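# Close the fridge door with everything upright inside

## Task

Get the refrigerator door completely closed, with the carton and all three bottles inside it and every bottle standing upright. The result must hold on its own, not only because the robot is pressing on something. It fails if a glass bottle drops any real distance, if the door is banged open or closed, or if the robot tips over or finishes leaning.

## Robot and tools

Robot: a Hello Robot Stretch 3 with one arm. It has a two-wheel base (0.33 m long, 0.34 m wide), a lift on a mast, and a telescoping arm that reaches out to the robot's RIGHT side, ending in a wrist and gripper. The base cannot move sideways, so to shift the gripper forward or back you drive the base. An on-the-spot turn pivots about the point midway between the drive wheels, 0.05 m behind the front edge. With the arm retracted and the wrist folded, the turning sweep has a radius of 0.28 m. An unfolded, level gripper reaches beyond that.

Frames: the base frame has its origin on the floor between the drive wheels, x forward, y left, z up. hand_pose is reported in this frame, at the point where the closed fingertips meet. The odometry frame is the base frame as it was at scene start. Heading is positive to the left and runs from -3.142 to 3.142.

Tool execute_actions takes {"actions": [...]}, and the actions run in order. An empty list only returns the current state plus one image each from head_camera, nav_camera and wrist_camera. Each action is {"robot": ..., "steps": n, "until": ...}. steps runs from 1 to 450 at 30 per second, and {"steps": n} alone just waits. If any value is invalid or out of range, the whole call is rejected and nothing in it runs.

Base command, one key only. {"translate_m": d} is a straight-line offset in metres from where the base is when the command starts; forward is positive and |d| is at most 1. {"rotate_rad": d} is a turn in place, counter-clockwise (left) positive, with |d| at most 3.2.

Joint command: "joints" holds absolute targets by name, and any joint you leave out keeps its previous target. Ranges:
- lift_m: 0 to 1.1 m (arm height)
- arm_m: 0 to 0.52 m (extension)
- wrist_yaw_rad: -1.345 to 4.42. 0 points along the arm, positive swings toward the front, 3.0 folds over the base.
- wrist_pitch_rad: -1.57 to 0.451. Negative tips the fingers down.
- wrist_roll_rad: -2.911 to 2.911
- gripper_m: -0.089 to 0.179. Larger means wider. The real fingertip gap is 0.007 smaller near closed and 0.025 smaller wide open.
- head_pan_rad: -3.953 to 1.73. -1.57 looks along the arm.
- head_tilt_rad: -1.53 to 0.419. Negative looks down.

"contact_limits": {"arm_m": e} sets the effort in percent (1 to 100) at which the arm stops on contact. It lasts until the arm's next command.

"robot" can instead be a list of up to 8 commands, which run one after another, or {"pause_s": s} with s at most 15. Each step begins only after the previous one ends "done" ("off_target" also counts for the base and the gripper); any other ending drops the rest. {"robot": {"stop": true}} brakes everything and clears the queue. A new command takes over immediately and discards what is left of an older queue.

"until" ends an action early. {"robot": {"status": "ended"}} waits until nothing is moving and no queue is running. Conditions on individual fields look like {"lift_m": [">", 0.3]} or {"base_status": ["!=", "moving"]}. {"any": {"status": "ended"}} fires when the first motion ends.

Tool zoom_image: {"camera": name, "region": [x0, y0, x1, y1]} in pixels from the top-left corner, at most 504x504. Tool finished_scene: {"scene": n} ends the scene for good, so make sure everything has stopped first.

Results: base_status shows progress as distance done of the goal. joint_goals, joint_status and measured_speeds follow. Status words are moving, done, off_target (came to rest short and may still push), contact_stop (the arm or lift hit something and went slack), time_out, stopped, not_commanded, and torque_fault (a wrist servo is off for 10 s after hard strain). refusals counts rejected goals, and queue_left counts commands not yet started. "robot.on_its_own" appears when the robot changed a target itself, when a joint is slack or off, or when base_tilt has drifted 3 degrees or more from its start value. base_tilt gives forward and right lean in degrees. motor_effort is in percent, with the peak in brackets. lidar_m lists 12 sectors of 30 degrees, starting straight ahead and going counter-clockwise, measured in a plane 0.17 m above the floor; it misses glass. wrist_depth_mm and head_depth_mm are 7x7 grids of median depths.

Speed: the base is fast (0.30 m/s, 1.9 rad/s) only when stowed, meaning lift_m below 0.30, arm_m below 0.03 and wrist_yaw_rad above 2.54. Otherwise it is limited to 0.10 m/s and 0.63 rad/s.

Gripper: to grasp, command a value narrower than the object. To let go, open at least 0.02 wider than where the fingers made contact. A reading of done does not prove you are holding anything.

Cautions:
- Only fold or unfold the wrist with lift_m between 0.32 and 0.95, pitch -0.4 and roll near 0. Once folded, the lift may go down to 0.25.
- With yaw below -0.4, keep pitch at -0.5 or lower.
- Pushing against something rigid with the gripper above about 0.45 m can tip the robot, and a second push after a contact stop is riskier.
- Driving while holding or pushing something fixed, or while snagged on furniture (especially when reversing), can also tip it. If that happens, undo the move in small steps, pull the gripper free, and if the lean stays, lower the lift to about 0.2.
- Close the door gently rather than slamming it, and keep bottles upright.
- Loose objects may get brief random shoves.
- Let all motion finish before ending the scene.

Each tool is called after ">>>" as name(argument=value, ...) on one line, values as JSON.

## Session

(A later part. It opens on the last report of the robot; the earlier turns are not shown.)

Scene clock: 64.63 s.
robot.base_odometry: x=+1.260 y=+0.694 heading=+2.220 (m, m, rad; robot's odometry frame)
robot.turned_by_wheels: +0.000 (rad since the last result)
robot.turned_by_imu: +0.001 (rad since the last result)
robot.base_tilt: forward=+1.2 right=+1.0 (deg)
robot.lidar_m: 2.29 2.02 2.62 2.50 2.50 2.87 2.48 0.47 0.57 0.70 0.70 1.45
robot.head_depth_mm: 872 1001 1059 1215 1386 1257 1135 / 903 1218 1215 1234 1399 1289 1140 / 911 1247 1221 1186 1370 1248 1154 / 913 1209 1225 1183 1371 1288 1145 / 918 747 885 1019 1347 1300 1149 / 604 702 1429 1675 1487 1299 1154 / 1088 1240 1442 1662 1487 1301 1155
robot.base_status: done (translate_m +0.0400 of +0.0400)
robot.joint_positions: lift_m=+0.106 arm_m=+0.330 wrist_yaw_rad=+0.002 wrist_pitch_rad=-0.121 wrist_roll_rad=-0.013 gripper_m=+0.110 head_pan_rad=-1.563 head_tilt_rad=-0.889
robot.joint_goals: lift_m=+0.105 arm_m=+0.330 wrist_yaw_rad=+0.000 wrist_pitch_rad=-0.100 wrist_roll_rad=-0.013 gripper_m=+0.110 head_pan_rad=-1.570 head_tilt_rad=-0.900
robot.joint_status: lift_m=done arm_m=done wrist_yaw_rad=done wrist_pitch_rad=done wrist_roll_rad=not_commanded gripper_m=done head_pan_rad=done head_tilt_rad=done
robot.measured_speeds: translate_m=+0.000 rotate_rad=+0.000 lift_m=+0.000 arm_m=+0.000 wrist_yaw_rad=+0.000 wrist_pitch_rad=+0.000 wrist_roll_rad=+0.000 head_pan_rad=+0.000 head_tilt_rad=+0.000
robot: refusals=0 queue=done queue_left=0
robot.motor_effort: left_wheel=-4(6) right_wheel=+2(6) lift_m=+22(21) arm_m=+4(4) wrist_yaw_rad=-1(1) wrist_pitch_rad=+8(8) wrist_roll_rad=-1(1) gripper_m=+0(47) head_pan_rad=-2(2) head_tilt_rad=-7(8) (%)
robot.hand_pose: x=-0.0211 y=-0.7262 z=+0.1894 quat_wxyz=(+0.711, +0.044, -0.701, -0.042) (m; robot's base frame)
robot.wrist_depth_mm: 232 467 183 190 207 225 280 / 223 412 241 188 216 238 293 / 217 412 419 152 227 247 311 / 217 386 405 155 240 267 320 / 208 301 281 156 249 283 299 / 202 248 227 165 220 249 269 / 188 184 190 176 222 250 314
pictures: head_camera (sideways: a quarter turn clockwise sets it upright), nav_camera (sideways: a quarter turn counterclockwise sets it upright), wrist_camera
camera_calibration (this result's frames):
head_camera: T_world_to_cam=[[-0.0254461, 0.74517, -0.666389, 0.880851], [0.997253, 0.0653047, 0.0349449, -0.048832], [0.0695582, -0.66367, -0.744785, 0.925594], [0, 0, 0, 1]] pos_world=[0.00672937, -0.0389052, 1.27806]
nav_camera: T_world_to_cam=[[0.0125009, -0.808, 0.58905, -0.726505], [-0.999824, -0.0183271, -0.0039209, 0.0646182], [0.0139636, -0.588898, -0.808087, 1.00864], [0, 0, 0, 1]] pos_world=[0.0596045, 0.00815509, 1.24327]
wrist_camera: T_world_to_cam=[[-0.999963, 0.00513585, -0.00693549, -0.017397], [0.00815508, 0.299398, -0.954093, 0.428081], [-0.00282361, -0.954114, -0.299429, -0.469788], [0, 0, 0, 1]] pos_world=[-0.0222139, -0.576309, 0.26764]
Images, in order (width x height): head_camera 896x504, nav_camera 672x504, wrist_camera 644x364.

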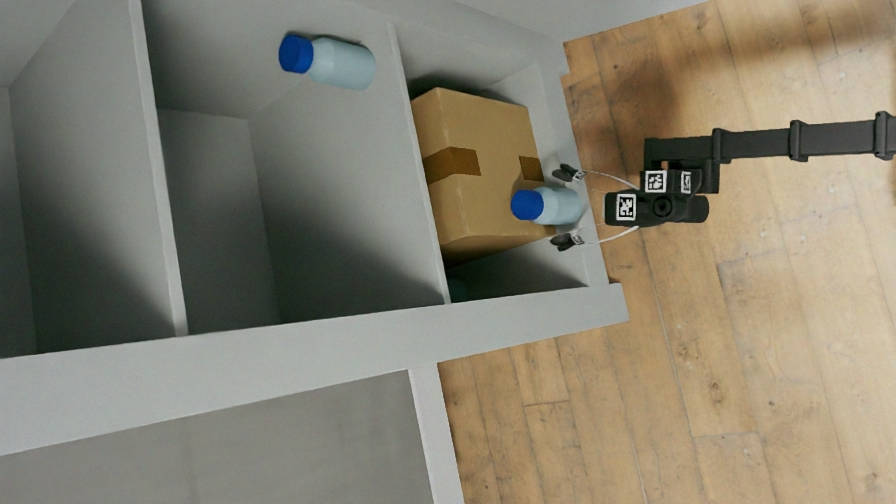

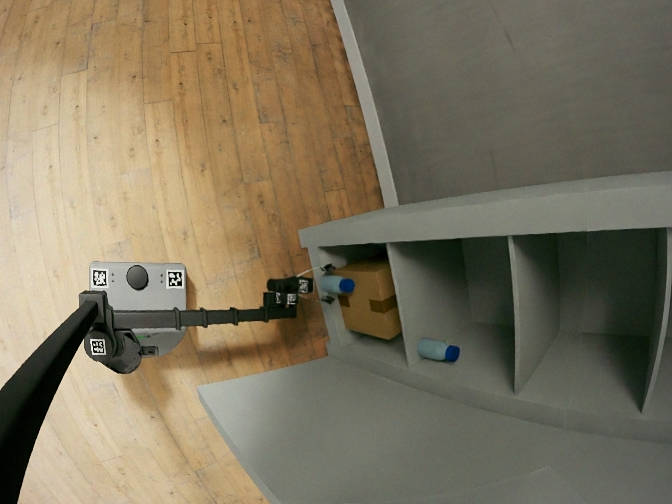

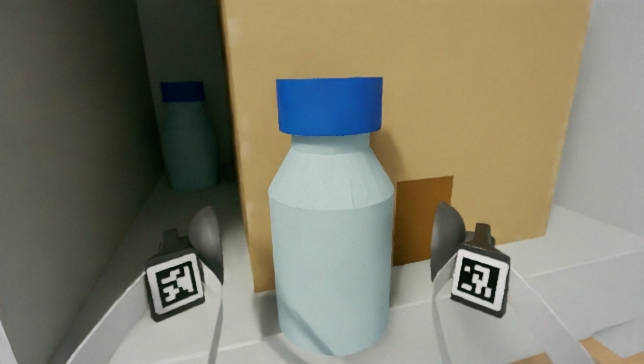

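>>> execute_actions(actions=[{"robot":[{"joints":{"arm_m":0.357}},{"joints":{"gripper_m":0.005}},{"pause_s":0.5},{"joints":{"lift_m":0.125}},{"joints":{"arm_m":0.26}},{"joints":{"lift_m":0.56}},{"joints":{"arm_m":0.46}}],"steps":450,"until":{"robot":{"status":"ended"}}},{"steps":100,"until":{"robot":{"status":"ended"}}},{"robot":{"joints":{"lift_m":0.495}},"steps":100,"until":{"robot":{"status":"ended"}}},{"robot":[{"joints":{"gripper_m":0.11}},{"joints":{"arm_m":0.0}}],"steps":450,"until":{"robot":{"status":"ended"}}}])

>>> execute_actions(actions=[{"robot":[{"base":{"rotate_rad":-0.25},"joints":{"wrist_pitch_rad":-0.4,"wrist_yaw_rad":2.8,"gripper_m":0.0}},{"base":{"translate_m":-0.68},"joints":{"head_pan_rad":-1.1}},{"joints":{"wrist_yaw_rad":0.6,"lift_m":0.35}}],"steps":450,"until":{"robot":{"status":"ended"}}},{"steps":300,"until":{"robot":{"status":"ended"}}}])

Scene clock: 84.77 s.
robot.base_odometry: x=+1.260 y=+0.694 heading=+2.220 (m, m, rad; robot's odometry frame)
robot.turned_by_wheels: +0.000 (rad since the last result)
robot.turned_by_imu: +0.005 (rad since the last result)
robot.base_tilt: forward=+1.2 right=+1.0 (deg)
robot.lidar_m: 2.29 2.02 2.62 2.49 2.50 2.87 2.47 0.46 0.57 0.70 0.70 1.44
robot.head_depth_mm: 867 1003 1063 1214 1381 1256 1160 / 904 1222 1214 1232 1403 1284 1180 / 906 1237 1186 1184 1392 1316 - / 915 1214 1223 1179 1357 1295 1143 / 920 749 888 1023 1337 1295 1152 / 603 700 1421 1663 1488 1301 1155 / 1090 1248 1433 1657 1485 1300 1160
robot.base_status: done (translate_m +0.0400 of +0.0400)
robot.joint_positions: lift_m=+0.496 arm_m=+0.003 wrist_yaw_rad=-0.002 wrist_pitch_rad=-0.122 wrist_roll_rad=-0.014 gripper_m=+0.110 head_pan_rad=-1.563 head_tilt_rad=-0.889
robot.joint_goals: lift_m=+0.495 arm_m=+0.000 wrist_yaw_rad=+0.000 wrist_pitch_rad=-0.100 wrist_roll_rad=-0.014 gripper_m=+0.110 head_pan_rad=-1.570 head_tilt_rad=-0.900
robot.joint_status: lift_m=done arm_m=done wrist_yaw_rad=done wrist_pitch_rad=done wrist_roll_rad=not_commanded gripper_m=done head_pan_rad=done head_tilt_rad=done
robot.measured_speeds: translate_m=+0.000 rotate_rad=+0.000 lift_m=+0.000 arm_m=+0.000 wrist_yaw_rad=+0.000 wrist_pitch_rad=+0.000 wrist_roll_rad=+0.000 head_pan_rad=+0.000 head_tilt_rad=+0.000
robot: refusals=0 queue=done queue_left=0
robot.motor_effort: left_wheel=-3(5) right_wheel=+2(4) lift_m=+22(61) arm_m=-3(4) wrist_yaw_rad=+2(4) wrist_pitch_rad=+8(25) wrist_roll_rad=-1(1) gripper_m=+1(97) head_pan_rad=-2(2) head_tilt_rad=-8(8) (%)
robot.hand_pose: x=-0.0219 y=-0.3994 z=+0.5792 quat_wxyz=(+0.711, +0.043, -0.701, -0.044) (m; robot's base frame)
robot.wrist_depth_mm: 798 401 811 847 753 539 403 / 819 836 818 884 773 552 410 / 856 889 822 698 649 577 415 / 902 948 509 714 700 607 417 / 921 - 937 624 660 573 421 / 985 - 816 630 697 535 424 / 879 841 655 664 704 648 409
pictures: head_camera (sideways: a quarter turn clockwise sets it upright), nav_camera (sideways: a quarter turn counterclockwise sets it upright), wrist_camera
camera_calibration (this result's frames):
head_camera: T_world_to_cam=[[-0.0254452, 0.745199, -0.666356, 0.880808], [0.997253, 0.0653017, 0.0349474, -0.0488353], [0.069557, -0.663637, -0.744814, 0.925632], [0, 0, 0, 1]] pos_world=[0.00672931, -0.0389042, 1.27806]
nav_camera: T_world_to_cam=[[0.0124999, -0.808026, 0.589015, -0.726458], [-0.999824, -0.0183255, -0.00392137, 0.0646188], [0.0139625, -0.588862, -0.808113, 1.00867], [0, 0, 0, 1]] pos_world=[0.0596045, 0.00815761, 1.24327]
wrist_camera: T_world_to_cam=[[-0.999941, 0.00853062, -0.0066904, -0.0160173], [0.00894201, 0.300054, -0.95388, 0.702302], [-0.00612972, -0.953884, -0.300112, -0.0408613], [0, 0, 0, 1]] pos_world=[-0.0225469, -0.249569, 0.657542]
Images, in order (width x height): head_camera 896x504, nav_camera 672x504, wrist_camera 644x364.

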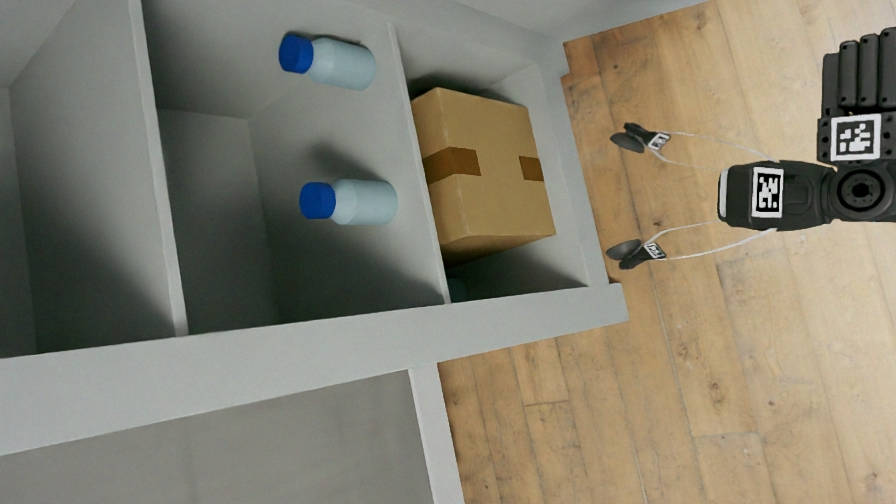

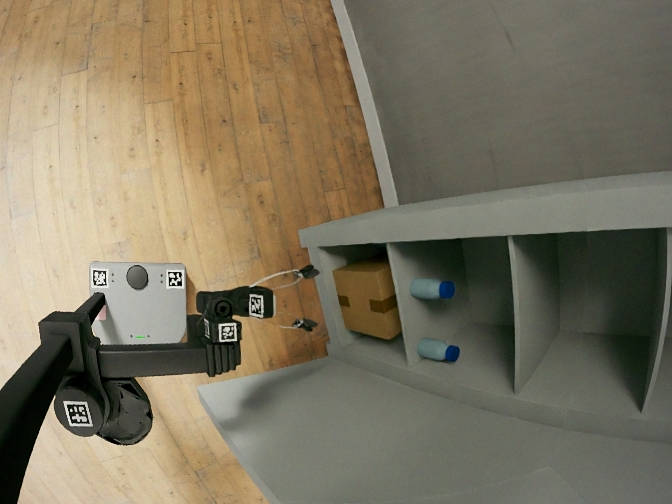

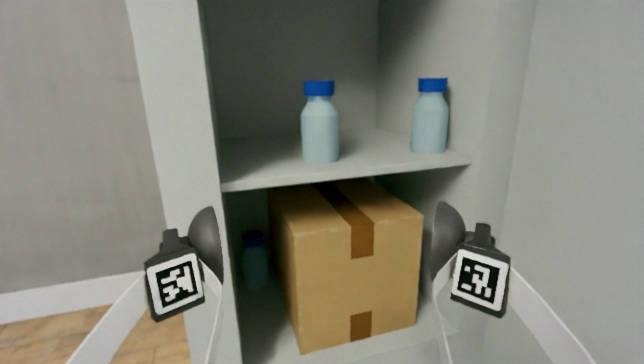

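Scene clock: 97.03 s.
robot.base_odometry: x=+1.524 y=+0.067 heading=+1.970 (m, m, rad; robot's odometry frame)
robot.turned_by_wheels: -0.250 (rad since the last result)
robot.turned_by_imu: -0.256 (rad since the last result)
robot.base_tilt: forward=+1.2 right=+1.0 (deg)
robot.lidar_m: 2.25 2.47 2.98 2.24 2.17 2.23 1.97 1.89 1.95 1.67 0.42 0.43
robot.head_depth_mm: 1484 1710 1926 1704 1468 1283 1146 / 1475 1713 1920 1709 1460 1284 1147 / 1467 1688 1951 1720 1477 1310 1167 / 787 880 998 1150 1351 1270 1155 / 456 521 545 616 743 1029 1151 / 360 401 463 568 1427 1298 1153 / 344 397 1318 1589 1495 1301 1154
robot.base_status: done (translate_m -0.6800 of -0.6800)
robot.joint_positions: lift_m=+0.351 arm_m=+0.003 wrist_yaw_rad=+0.603 wrist_pitch_rad=-0.416 wrist_roll_rad=-0.014 gripper_m=+0.000 head_pan_rad=-1.107 head_tilt_rad=-0.889
robot.joint_goals: lift_m=+0.350 arm_m=+0.000 wrist_yaw_rad=+0.600 wrist_pitch_rad=-0.400 wrist_roll_rad=-0.014 gripper_m=+0.000 head_pan_rad=-1.100 head_tilt_rad=-0.900
robot.joint_status: lift_m=done arm_m=done wrist_yaw_rad=done wrist_pitch_rad=done wrist_roll_rad=not_commanded gripper_m=done head_pan_rad=done head_tilt_rad=done
robot.measured_speeds: translate_m=+0.000 rotate_rad=+0.000 lift_m=+0.000 arm_m=+0.000 wrist_yaw_rad=+0.000 wrist_pitch_rad=+0.000 wrist_roll_rad=+0.000 head_pan_rad=+0.000 head_tilt_rad=+0.000
robot: refusals=0 queue=done queue_left=0
robot.motor_effort: left_wheel=+4(9) right_wheel=-2(4) lift_m=+21(20) arm_m=-3(4) wrist_yaw_rad=-3(5) wrist_pitch_rad=+6(8) wrist_roll_rad=-1(1) gripper_m=-2(80) head_pan_rad=+2(22) head_tilt_rad=-7(8) (%)
robot.hand_pose: x=+0.1060 y=-0.3331 z=+0.3637 quat_wxyz=(+0.709, +0.344, -0.612, +0.068) (m; robot's base frame)
robot.wrist_depth_mm: 187 227 346 683 - - - / 204 234 358 738 - - - / 238 240 372 812 - - - / 851 258 384 791 853 854 855 / 713 282 394 - 678 679 671 / 597 334 378 - 583 583 568 / 508 496 482 502 497 491 489
pictures: head_camera (sideways: a quarter turn clockwise sets it upright), nav_camera (sideways: a quarter turn counterclockwise sets it upright), wrist_camera
camera_calibration (this result's frames):
head_camera: T_world_to_cam=[[-0.351133, 0.657795, -0.666342, 0.882776], [0.866504, 0.497945, 0.0349485, -0.0480391], [0.354791, -0.565117, -0.744827, 0.923909], [0, 0, 0, 1]] pos_world=[0.0238033, -0.0346481, 1.27806]
nav_camera: T_world_to_cam=[[0.367188, -0.719898, 0.588999, -0.728602], [-0.889506, -0.456906, -0.00392157, 0.0639461], [0.27194, -0.522479, -0.808124, 1.00712], [0, 0, 0, 1]] pos_world=[0.0505388, 0.0308948, 1.24327]
wrist_camera: T_world_to_cam=[[-0.828382, -0.560146, -0.00430268, -0.0986131], [-0.312851, 0.469009, -0.825927, 0.519518], [0.464658, -0.682837, -0.563761, 0.0948192], [0, 0, 0, 1]] pos_world=[0.0367836, -0.23415, 0.482115]
Images, in order (width x height): head_camera 896x504, nav_camera 672x504, wrist_camera 644x364.

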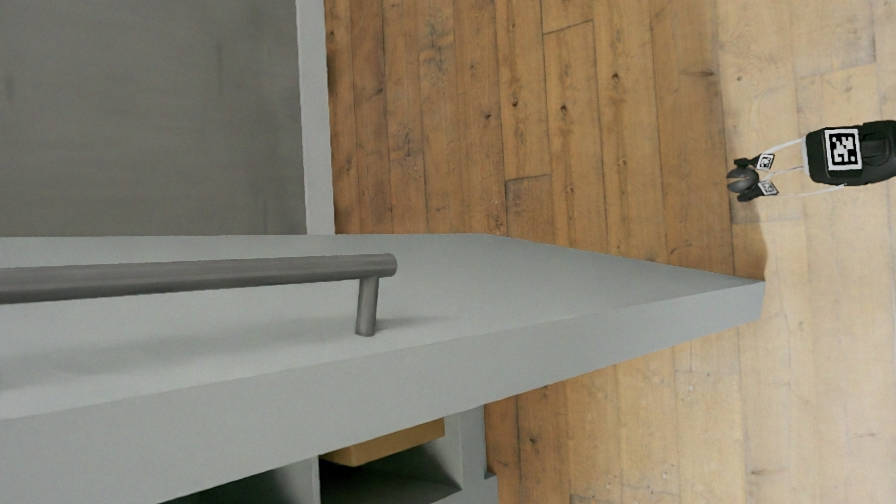

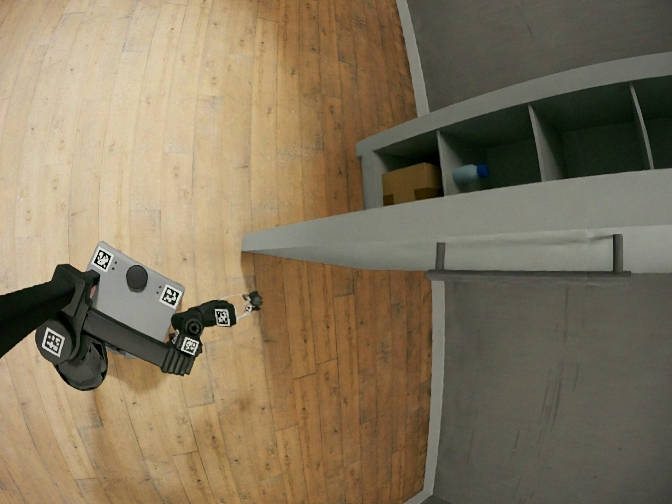

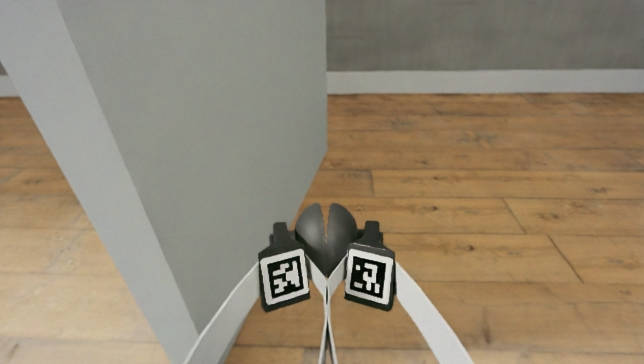

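>>> execute_actions(actions=[{"robot":[{"joints":{"arm_m":0.15}},{"base":{"translate_m":0.72}},{"joints":{"arm_m":0.2}},{"joints":{"arm_m":0.24}},{"joints":{"arm_m":0.27}},{"joints":{"arm_m":0.295},"contact_limits":{"arm_m":22}},{"joints":{"arm_m":0.32},"contact_limits":{"arm_m":22}}],"steps":450,"until":{"robot":{"status":"ended"}}},{"steps":200,"until":{"robot":{"status":"ended"}}}])

Scene clock: 112.97 s.
robot.base_odometry: x=+1.244 y=+0.731 heading=+1.969 (m, m, rad; robot's odometry frame)
robot.turned_by_wheels: -0.001 (rad since the last result)
robot.turned_by_imu: -0.012 (rad since the last result)
robot.base_tilt: forward=+1.2 right=+1.0 (deg)
robot.lidar_m: 1.71 2.25 2.00 2.61 2.53 2.59 2.62 2.51 1.82 0.64 0.62 1.28
robot.head_depth_mm: 543 629 739 904 1109 1250 1167 / 541 625 734 895 1110 1287 1142 / 517 595 730 883 1119 1290 1140 / 569 688 908 1403 1421 1293 1148 / 1114 1285 1495 1692 1475 1294 1154 / 1108 1267 1500 1693 1497 1305 1153 / 1101 1258 1475 1697 1487 1302 1156
robot.base_status: done (translate_m +0.7200 of +0.7200)
robot.joint_positions: lift_m=+0.351 arm_m=+0.316 wrist_yaw_rad=+0.642 wrist_pitch_rad=-0.433 wrist_roll_rad=-0.016 gripper_m=+0.000 head_pan_rad=-1.107 head_tilt_rad=-0.889
robot.joint_goals: lift_m=+0.350 arm_m=+0.316 wrist_yaw_rad=+0.600 wrist_pitch_rad=-0.400 wrist_roll_rad=-0.016 gripper_m=+0.000 head_pan_rad=-1.100 head_tilt_rad=-0.900
robot.joint_status: lift_m=done arm_m=contact_stop wrist_yaw_rad=done wrist_pitch_rad=done wrist_roll_rad=not_commanded gripper_m=done head_pan_rad=done head_tilt_rad=done
robot.measured_speeds: translate_m=+0.000 rotate_rad=-0.002 lift_m=+0.000 arm_m=-0.013 wrist_yaw_rad=+0.040 wrist_pitch_rad=+0.024 wrist_roll_rad=+0.000 head_pan_rad=+0.000 head_tilt_rad=+0.000
robot: refusals=0 queue=dropped queue_left=0
robot.on_its_own: arm_m is slack since a contact_stop, until your next command for it
robot.motor_effort: left_wheel=-3(12) right_wheel=+12(15) lift_m=+22(21) arm_m=+11(23) wrist_yaw_rad=-37(37) wrist_pitch_rad=+12(14) wrist_roll_rad=+0(1) gripper_m=-8(7) head_pan_rad=+3(3) head_tilt_rad=-7(7) (%)
robot.contact_limits: arm_m 22 (drawing in: default 33, maximum 54; extending or still: default 46, maximum 75)
robot.hand_pose: x=+0.1117 y=-0.6392 z=+0.3598 quat_wxyz=(+0.708, +0.361, -0.602, +0.076) (m; robot's base frame)
robot.wrist_depth_mm: 128 126 124 121 119 117 115 / 141 138 135 133 130 127 125 / 156 153 150 146 143 140 137 / 176 172 167 163 159 155 151 / 202 198 189 178 179 174 169 / 242 228 219 224 202 200 192 / 504 269 259 248 241 230 223
pictures: head_camera (sideways: a quarter turn clockwise sets it upright), nav_camera (sideways: a quarter turn counterclockwise sets it upright), wrist_camera
camera_calibration (this result's frames):
head_camera: T_world_to_cam=[[-0.351308, 0.658021, -0.666027, 0.882366], [0.866474, 0.497996, 0.0349729, -0.0480707], [0.354692, -0.564809, -0.745107, 0.924275], [0, 0, 0, 1]] pos_world=[0.0238013, -0.0346378, 1.27804]
nav_camera: T_world_to_cam=[[0.367353, -0.720094, 0.588657, -0.728157], [-0.889473, -0.45697, -0.00392608, 0.0639518], [0.271826, -0.522153, -0.808373, 1.00744], [0, 0, 0, 1]] pos_world=[0.0505254, 0.0309203, 1.24327]
wrist_camera: T_world_to_cam=[[-0.805766, -0.592229, -0.00248403, -0.289054], [-0.340685, 0.466947, -0.816024, 0.659899], [0.484433, -0.656677, -0.578013, -0.0994158], [0, 0, 0, 1]] pos_world=[0.040068, -0.544608, 0.480311]
Images, in order (width x height): head_camera 896x504, nav_camera 672x504, wrist_camera 644x364.

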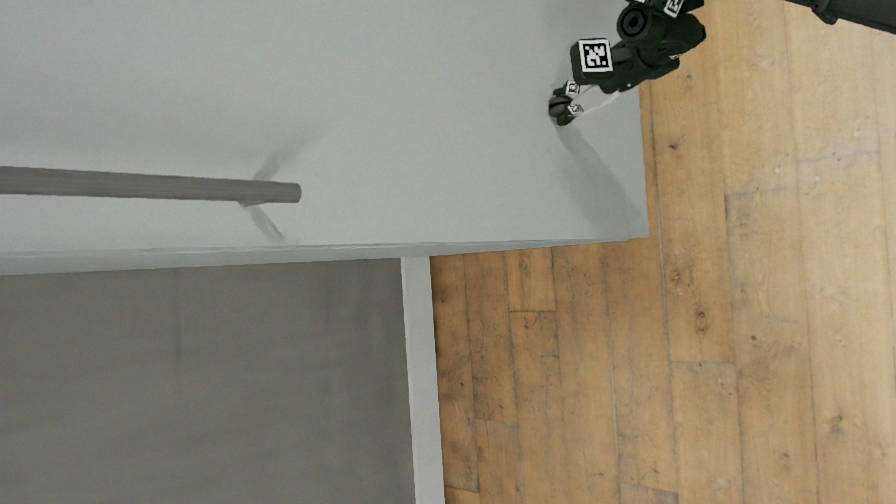

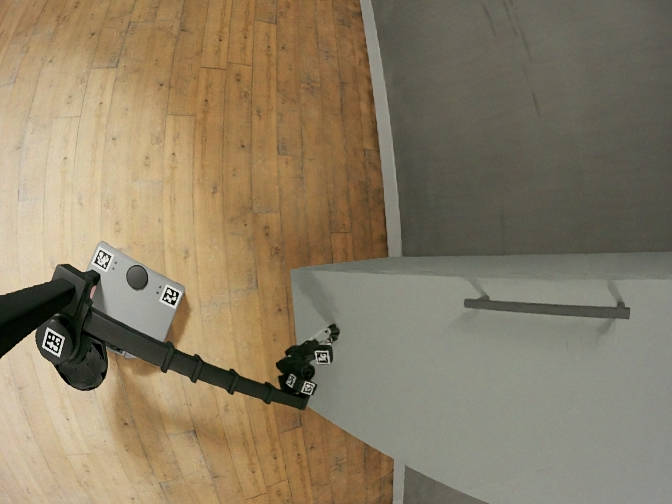

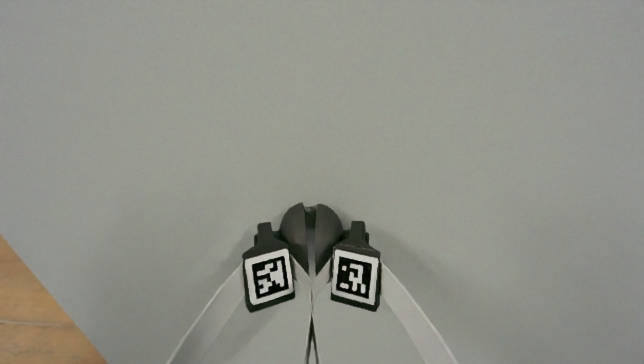

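>>> execute_actions(actions=[{"robot":{"joints":{"arm_m":0.25}},"steps":90,"until":{"robot":{"status":"ended"}}}])

>>> finished_scene(scene=2)

Scene clock: 114.53 s.
robot.base_odometry: x=+1.244 y=+0.731 heading=+1.970 (m, m, rad; robot's odometry frame)
robot.turned_by_wheels: +0.000 (rad since the last result)
robot.turned_by_imu: +0.001 (rad since the last result)
robot.base_tilt: forward=+1.2 right=+1.0 (deg)
robot.lidar_m: 1.71 2.25 2.00 2.61 2.53 2.59 2.63 2.50 1.82 0.64 0.62 1.28
robot.head_depth_mm: 543 626 736 900 1147 1280 1157 / 541 623 733 894 1099 1264 1147 / 516 593 728 887 1124 1288 1152 / 568 688 925 1434 1426 1288 1152 / 1112 1285 1496 1681 1485 1302 1150 / 1102 1272 1489 1693 1488 1307 1151 / 1100 1266 1477 1682 1482 1300 1153
robot.base_status: done (translate_m +0.7200 of +0.7200)
robot.joint_positions: lift_m=+0.351 arm_m=+0.250 wrist_yaw_rad=+0.603 wrist_pitch_rad=-0.420 wrist_roll_rad=-0.016 gripper_m=+0.000 head_pan_rad=-1.107 head_tilt_rad=-0.889
robot.joint_goals: lift_m=+0.350 arm_m=+0.250 wrist_yaw_rad=+0.600 wrist_pitch_rad=-0.400 wrist_roll_rad=-0.016 gripper_m=+0.000 head_pan_rad=-1.100 head_tilt_rad=-0.900
robot.joint_status: lift_m=done arm_m=done wrist_yaw_rad=done wrist_pitch_rad=done wrist_roll_rad=not_commanded gripper_m=done head_pan_rad=done head_tilt_rad=done
robot.measured_speeds: translate_m=+0.000 rotate_rad=+0.000 lift_m=+0.000 arm_m=+0.000 wrist_yaw_rad=+0.000 wrist_pitch_rad=+0.000 wrist_roll_rad=+0.000 head_pan_rad=+0.000 head_tilt_rad=+0.000
robot: refusals=0 queue=done queue_left=0
robot.motor_effort: left_wheel=+1(7) right_wheel=-1(5) lift_m=+21(21) arm_m=-3(12) wrist_yaw_rad=-2(36) wrist_pitch_rad=+8(12) wrist_roll_rad=+0(0) gripper_m=-2(7) head_pan_rad=+2(2) head_tilt_rad=-8(7) (%)
robot.hand_pose: x=+0.1056 y=-0.5799 z=+0.3628 quat_wxyz=(+0.709, +0.346, -0.611, +0.067) (m; robot's base frame)
robot.wrist_depth_mm: 175 174 173 171 170 168 166 / 193 190 188 186 185 183 181 / 218 209 208 205 202 201 199 / 810 234 231 229 228 224 221 / 705 264 262 - 254 251 248 / 598 323 297 310 286 288 283 / 513 492 347 341 337 333 326
pictures: head_camera (sideways: a quarter turn clockwise sets it upright), nav_camera (sideways: a quarter turn counterclockwise sets it upright), wrist_camera
camera_calibration (this result's frames):
head_camera: T_world_to_cam=[[-0.351357, 0.658054, -0.665968, 0.88229], [0.866456, 0.498027, 0.0349774, -0.0480765], [0.354688, -0.564742, -0.74516, 0.924343], [0, 0, 0, 1]] pos_world=[0.0238019, -0.0346354, 1.27804]
nav_camera: T_world_to_cam=[[0.367401, -0.720121, 0.588594, -0.728075], [-0.889456, -0.457005, -0.00392692, 0.0639528], [0.271818, -0.522085, -0.808419, 1.0075], [0, 0, 0, 1]] pos_world=[0.0505221, 0.0309261, 1.24327]
wrist_camera: T_world_to_cam=[[-0.828272, -0.56032, -0.00258655, -0.23797], [-0.316094, 0.471056, -0.823523, 0.635042], [0.462655, -0.681284, -0.567276, -0.0717198], [0, 0, 0, 1]] pos_world=[0.036811, -0.481341, 0.481671]
Images, in order (width x height): head_camera 896x504, nav_camera 672x504, wrist_camera 644x364.

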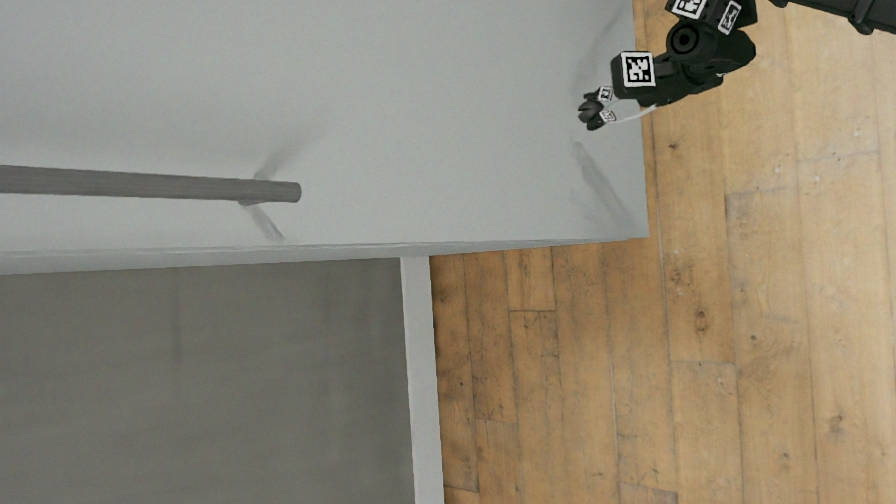

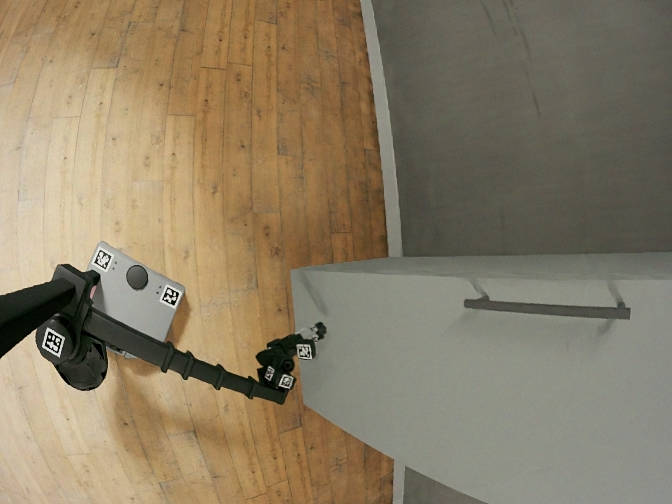

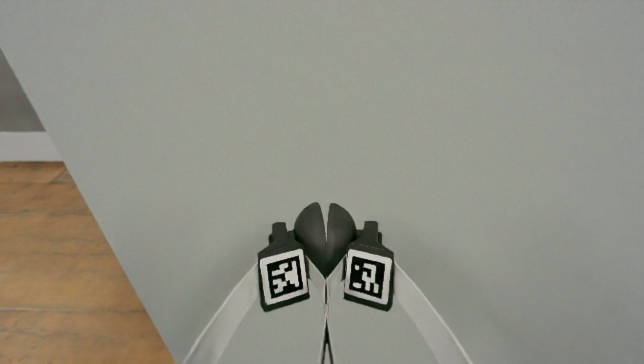

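The scene is finished: the task was done.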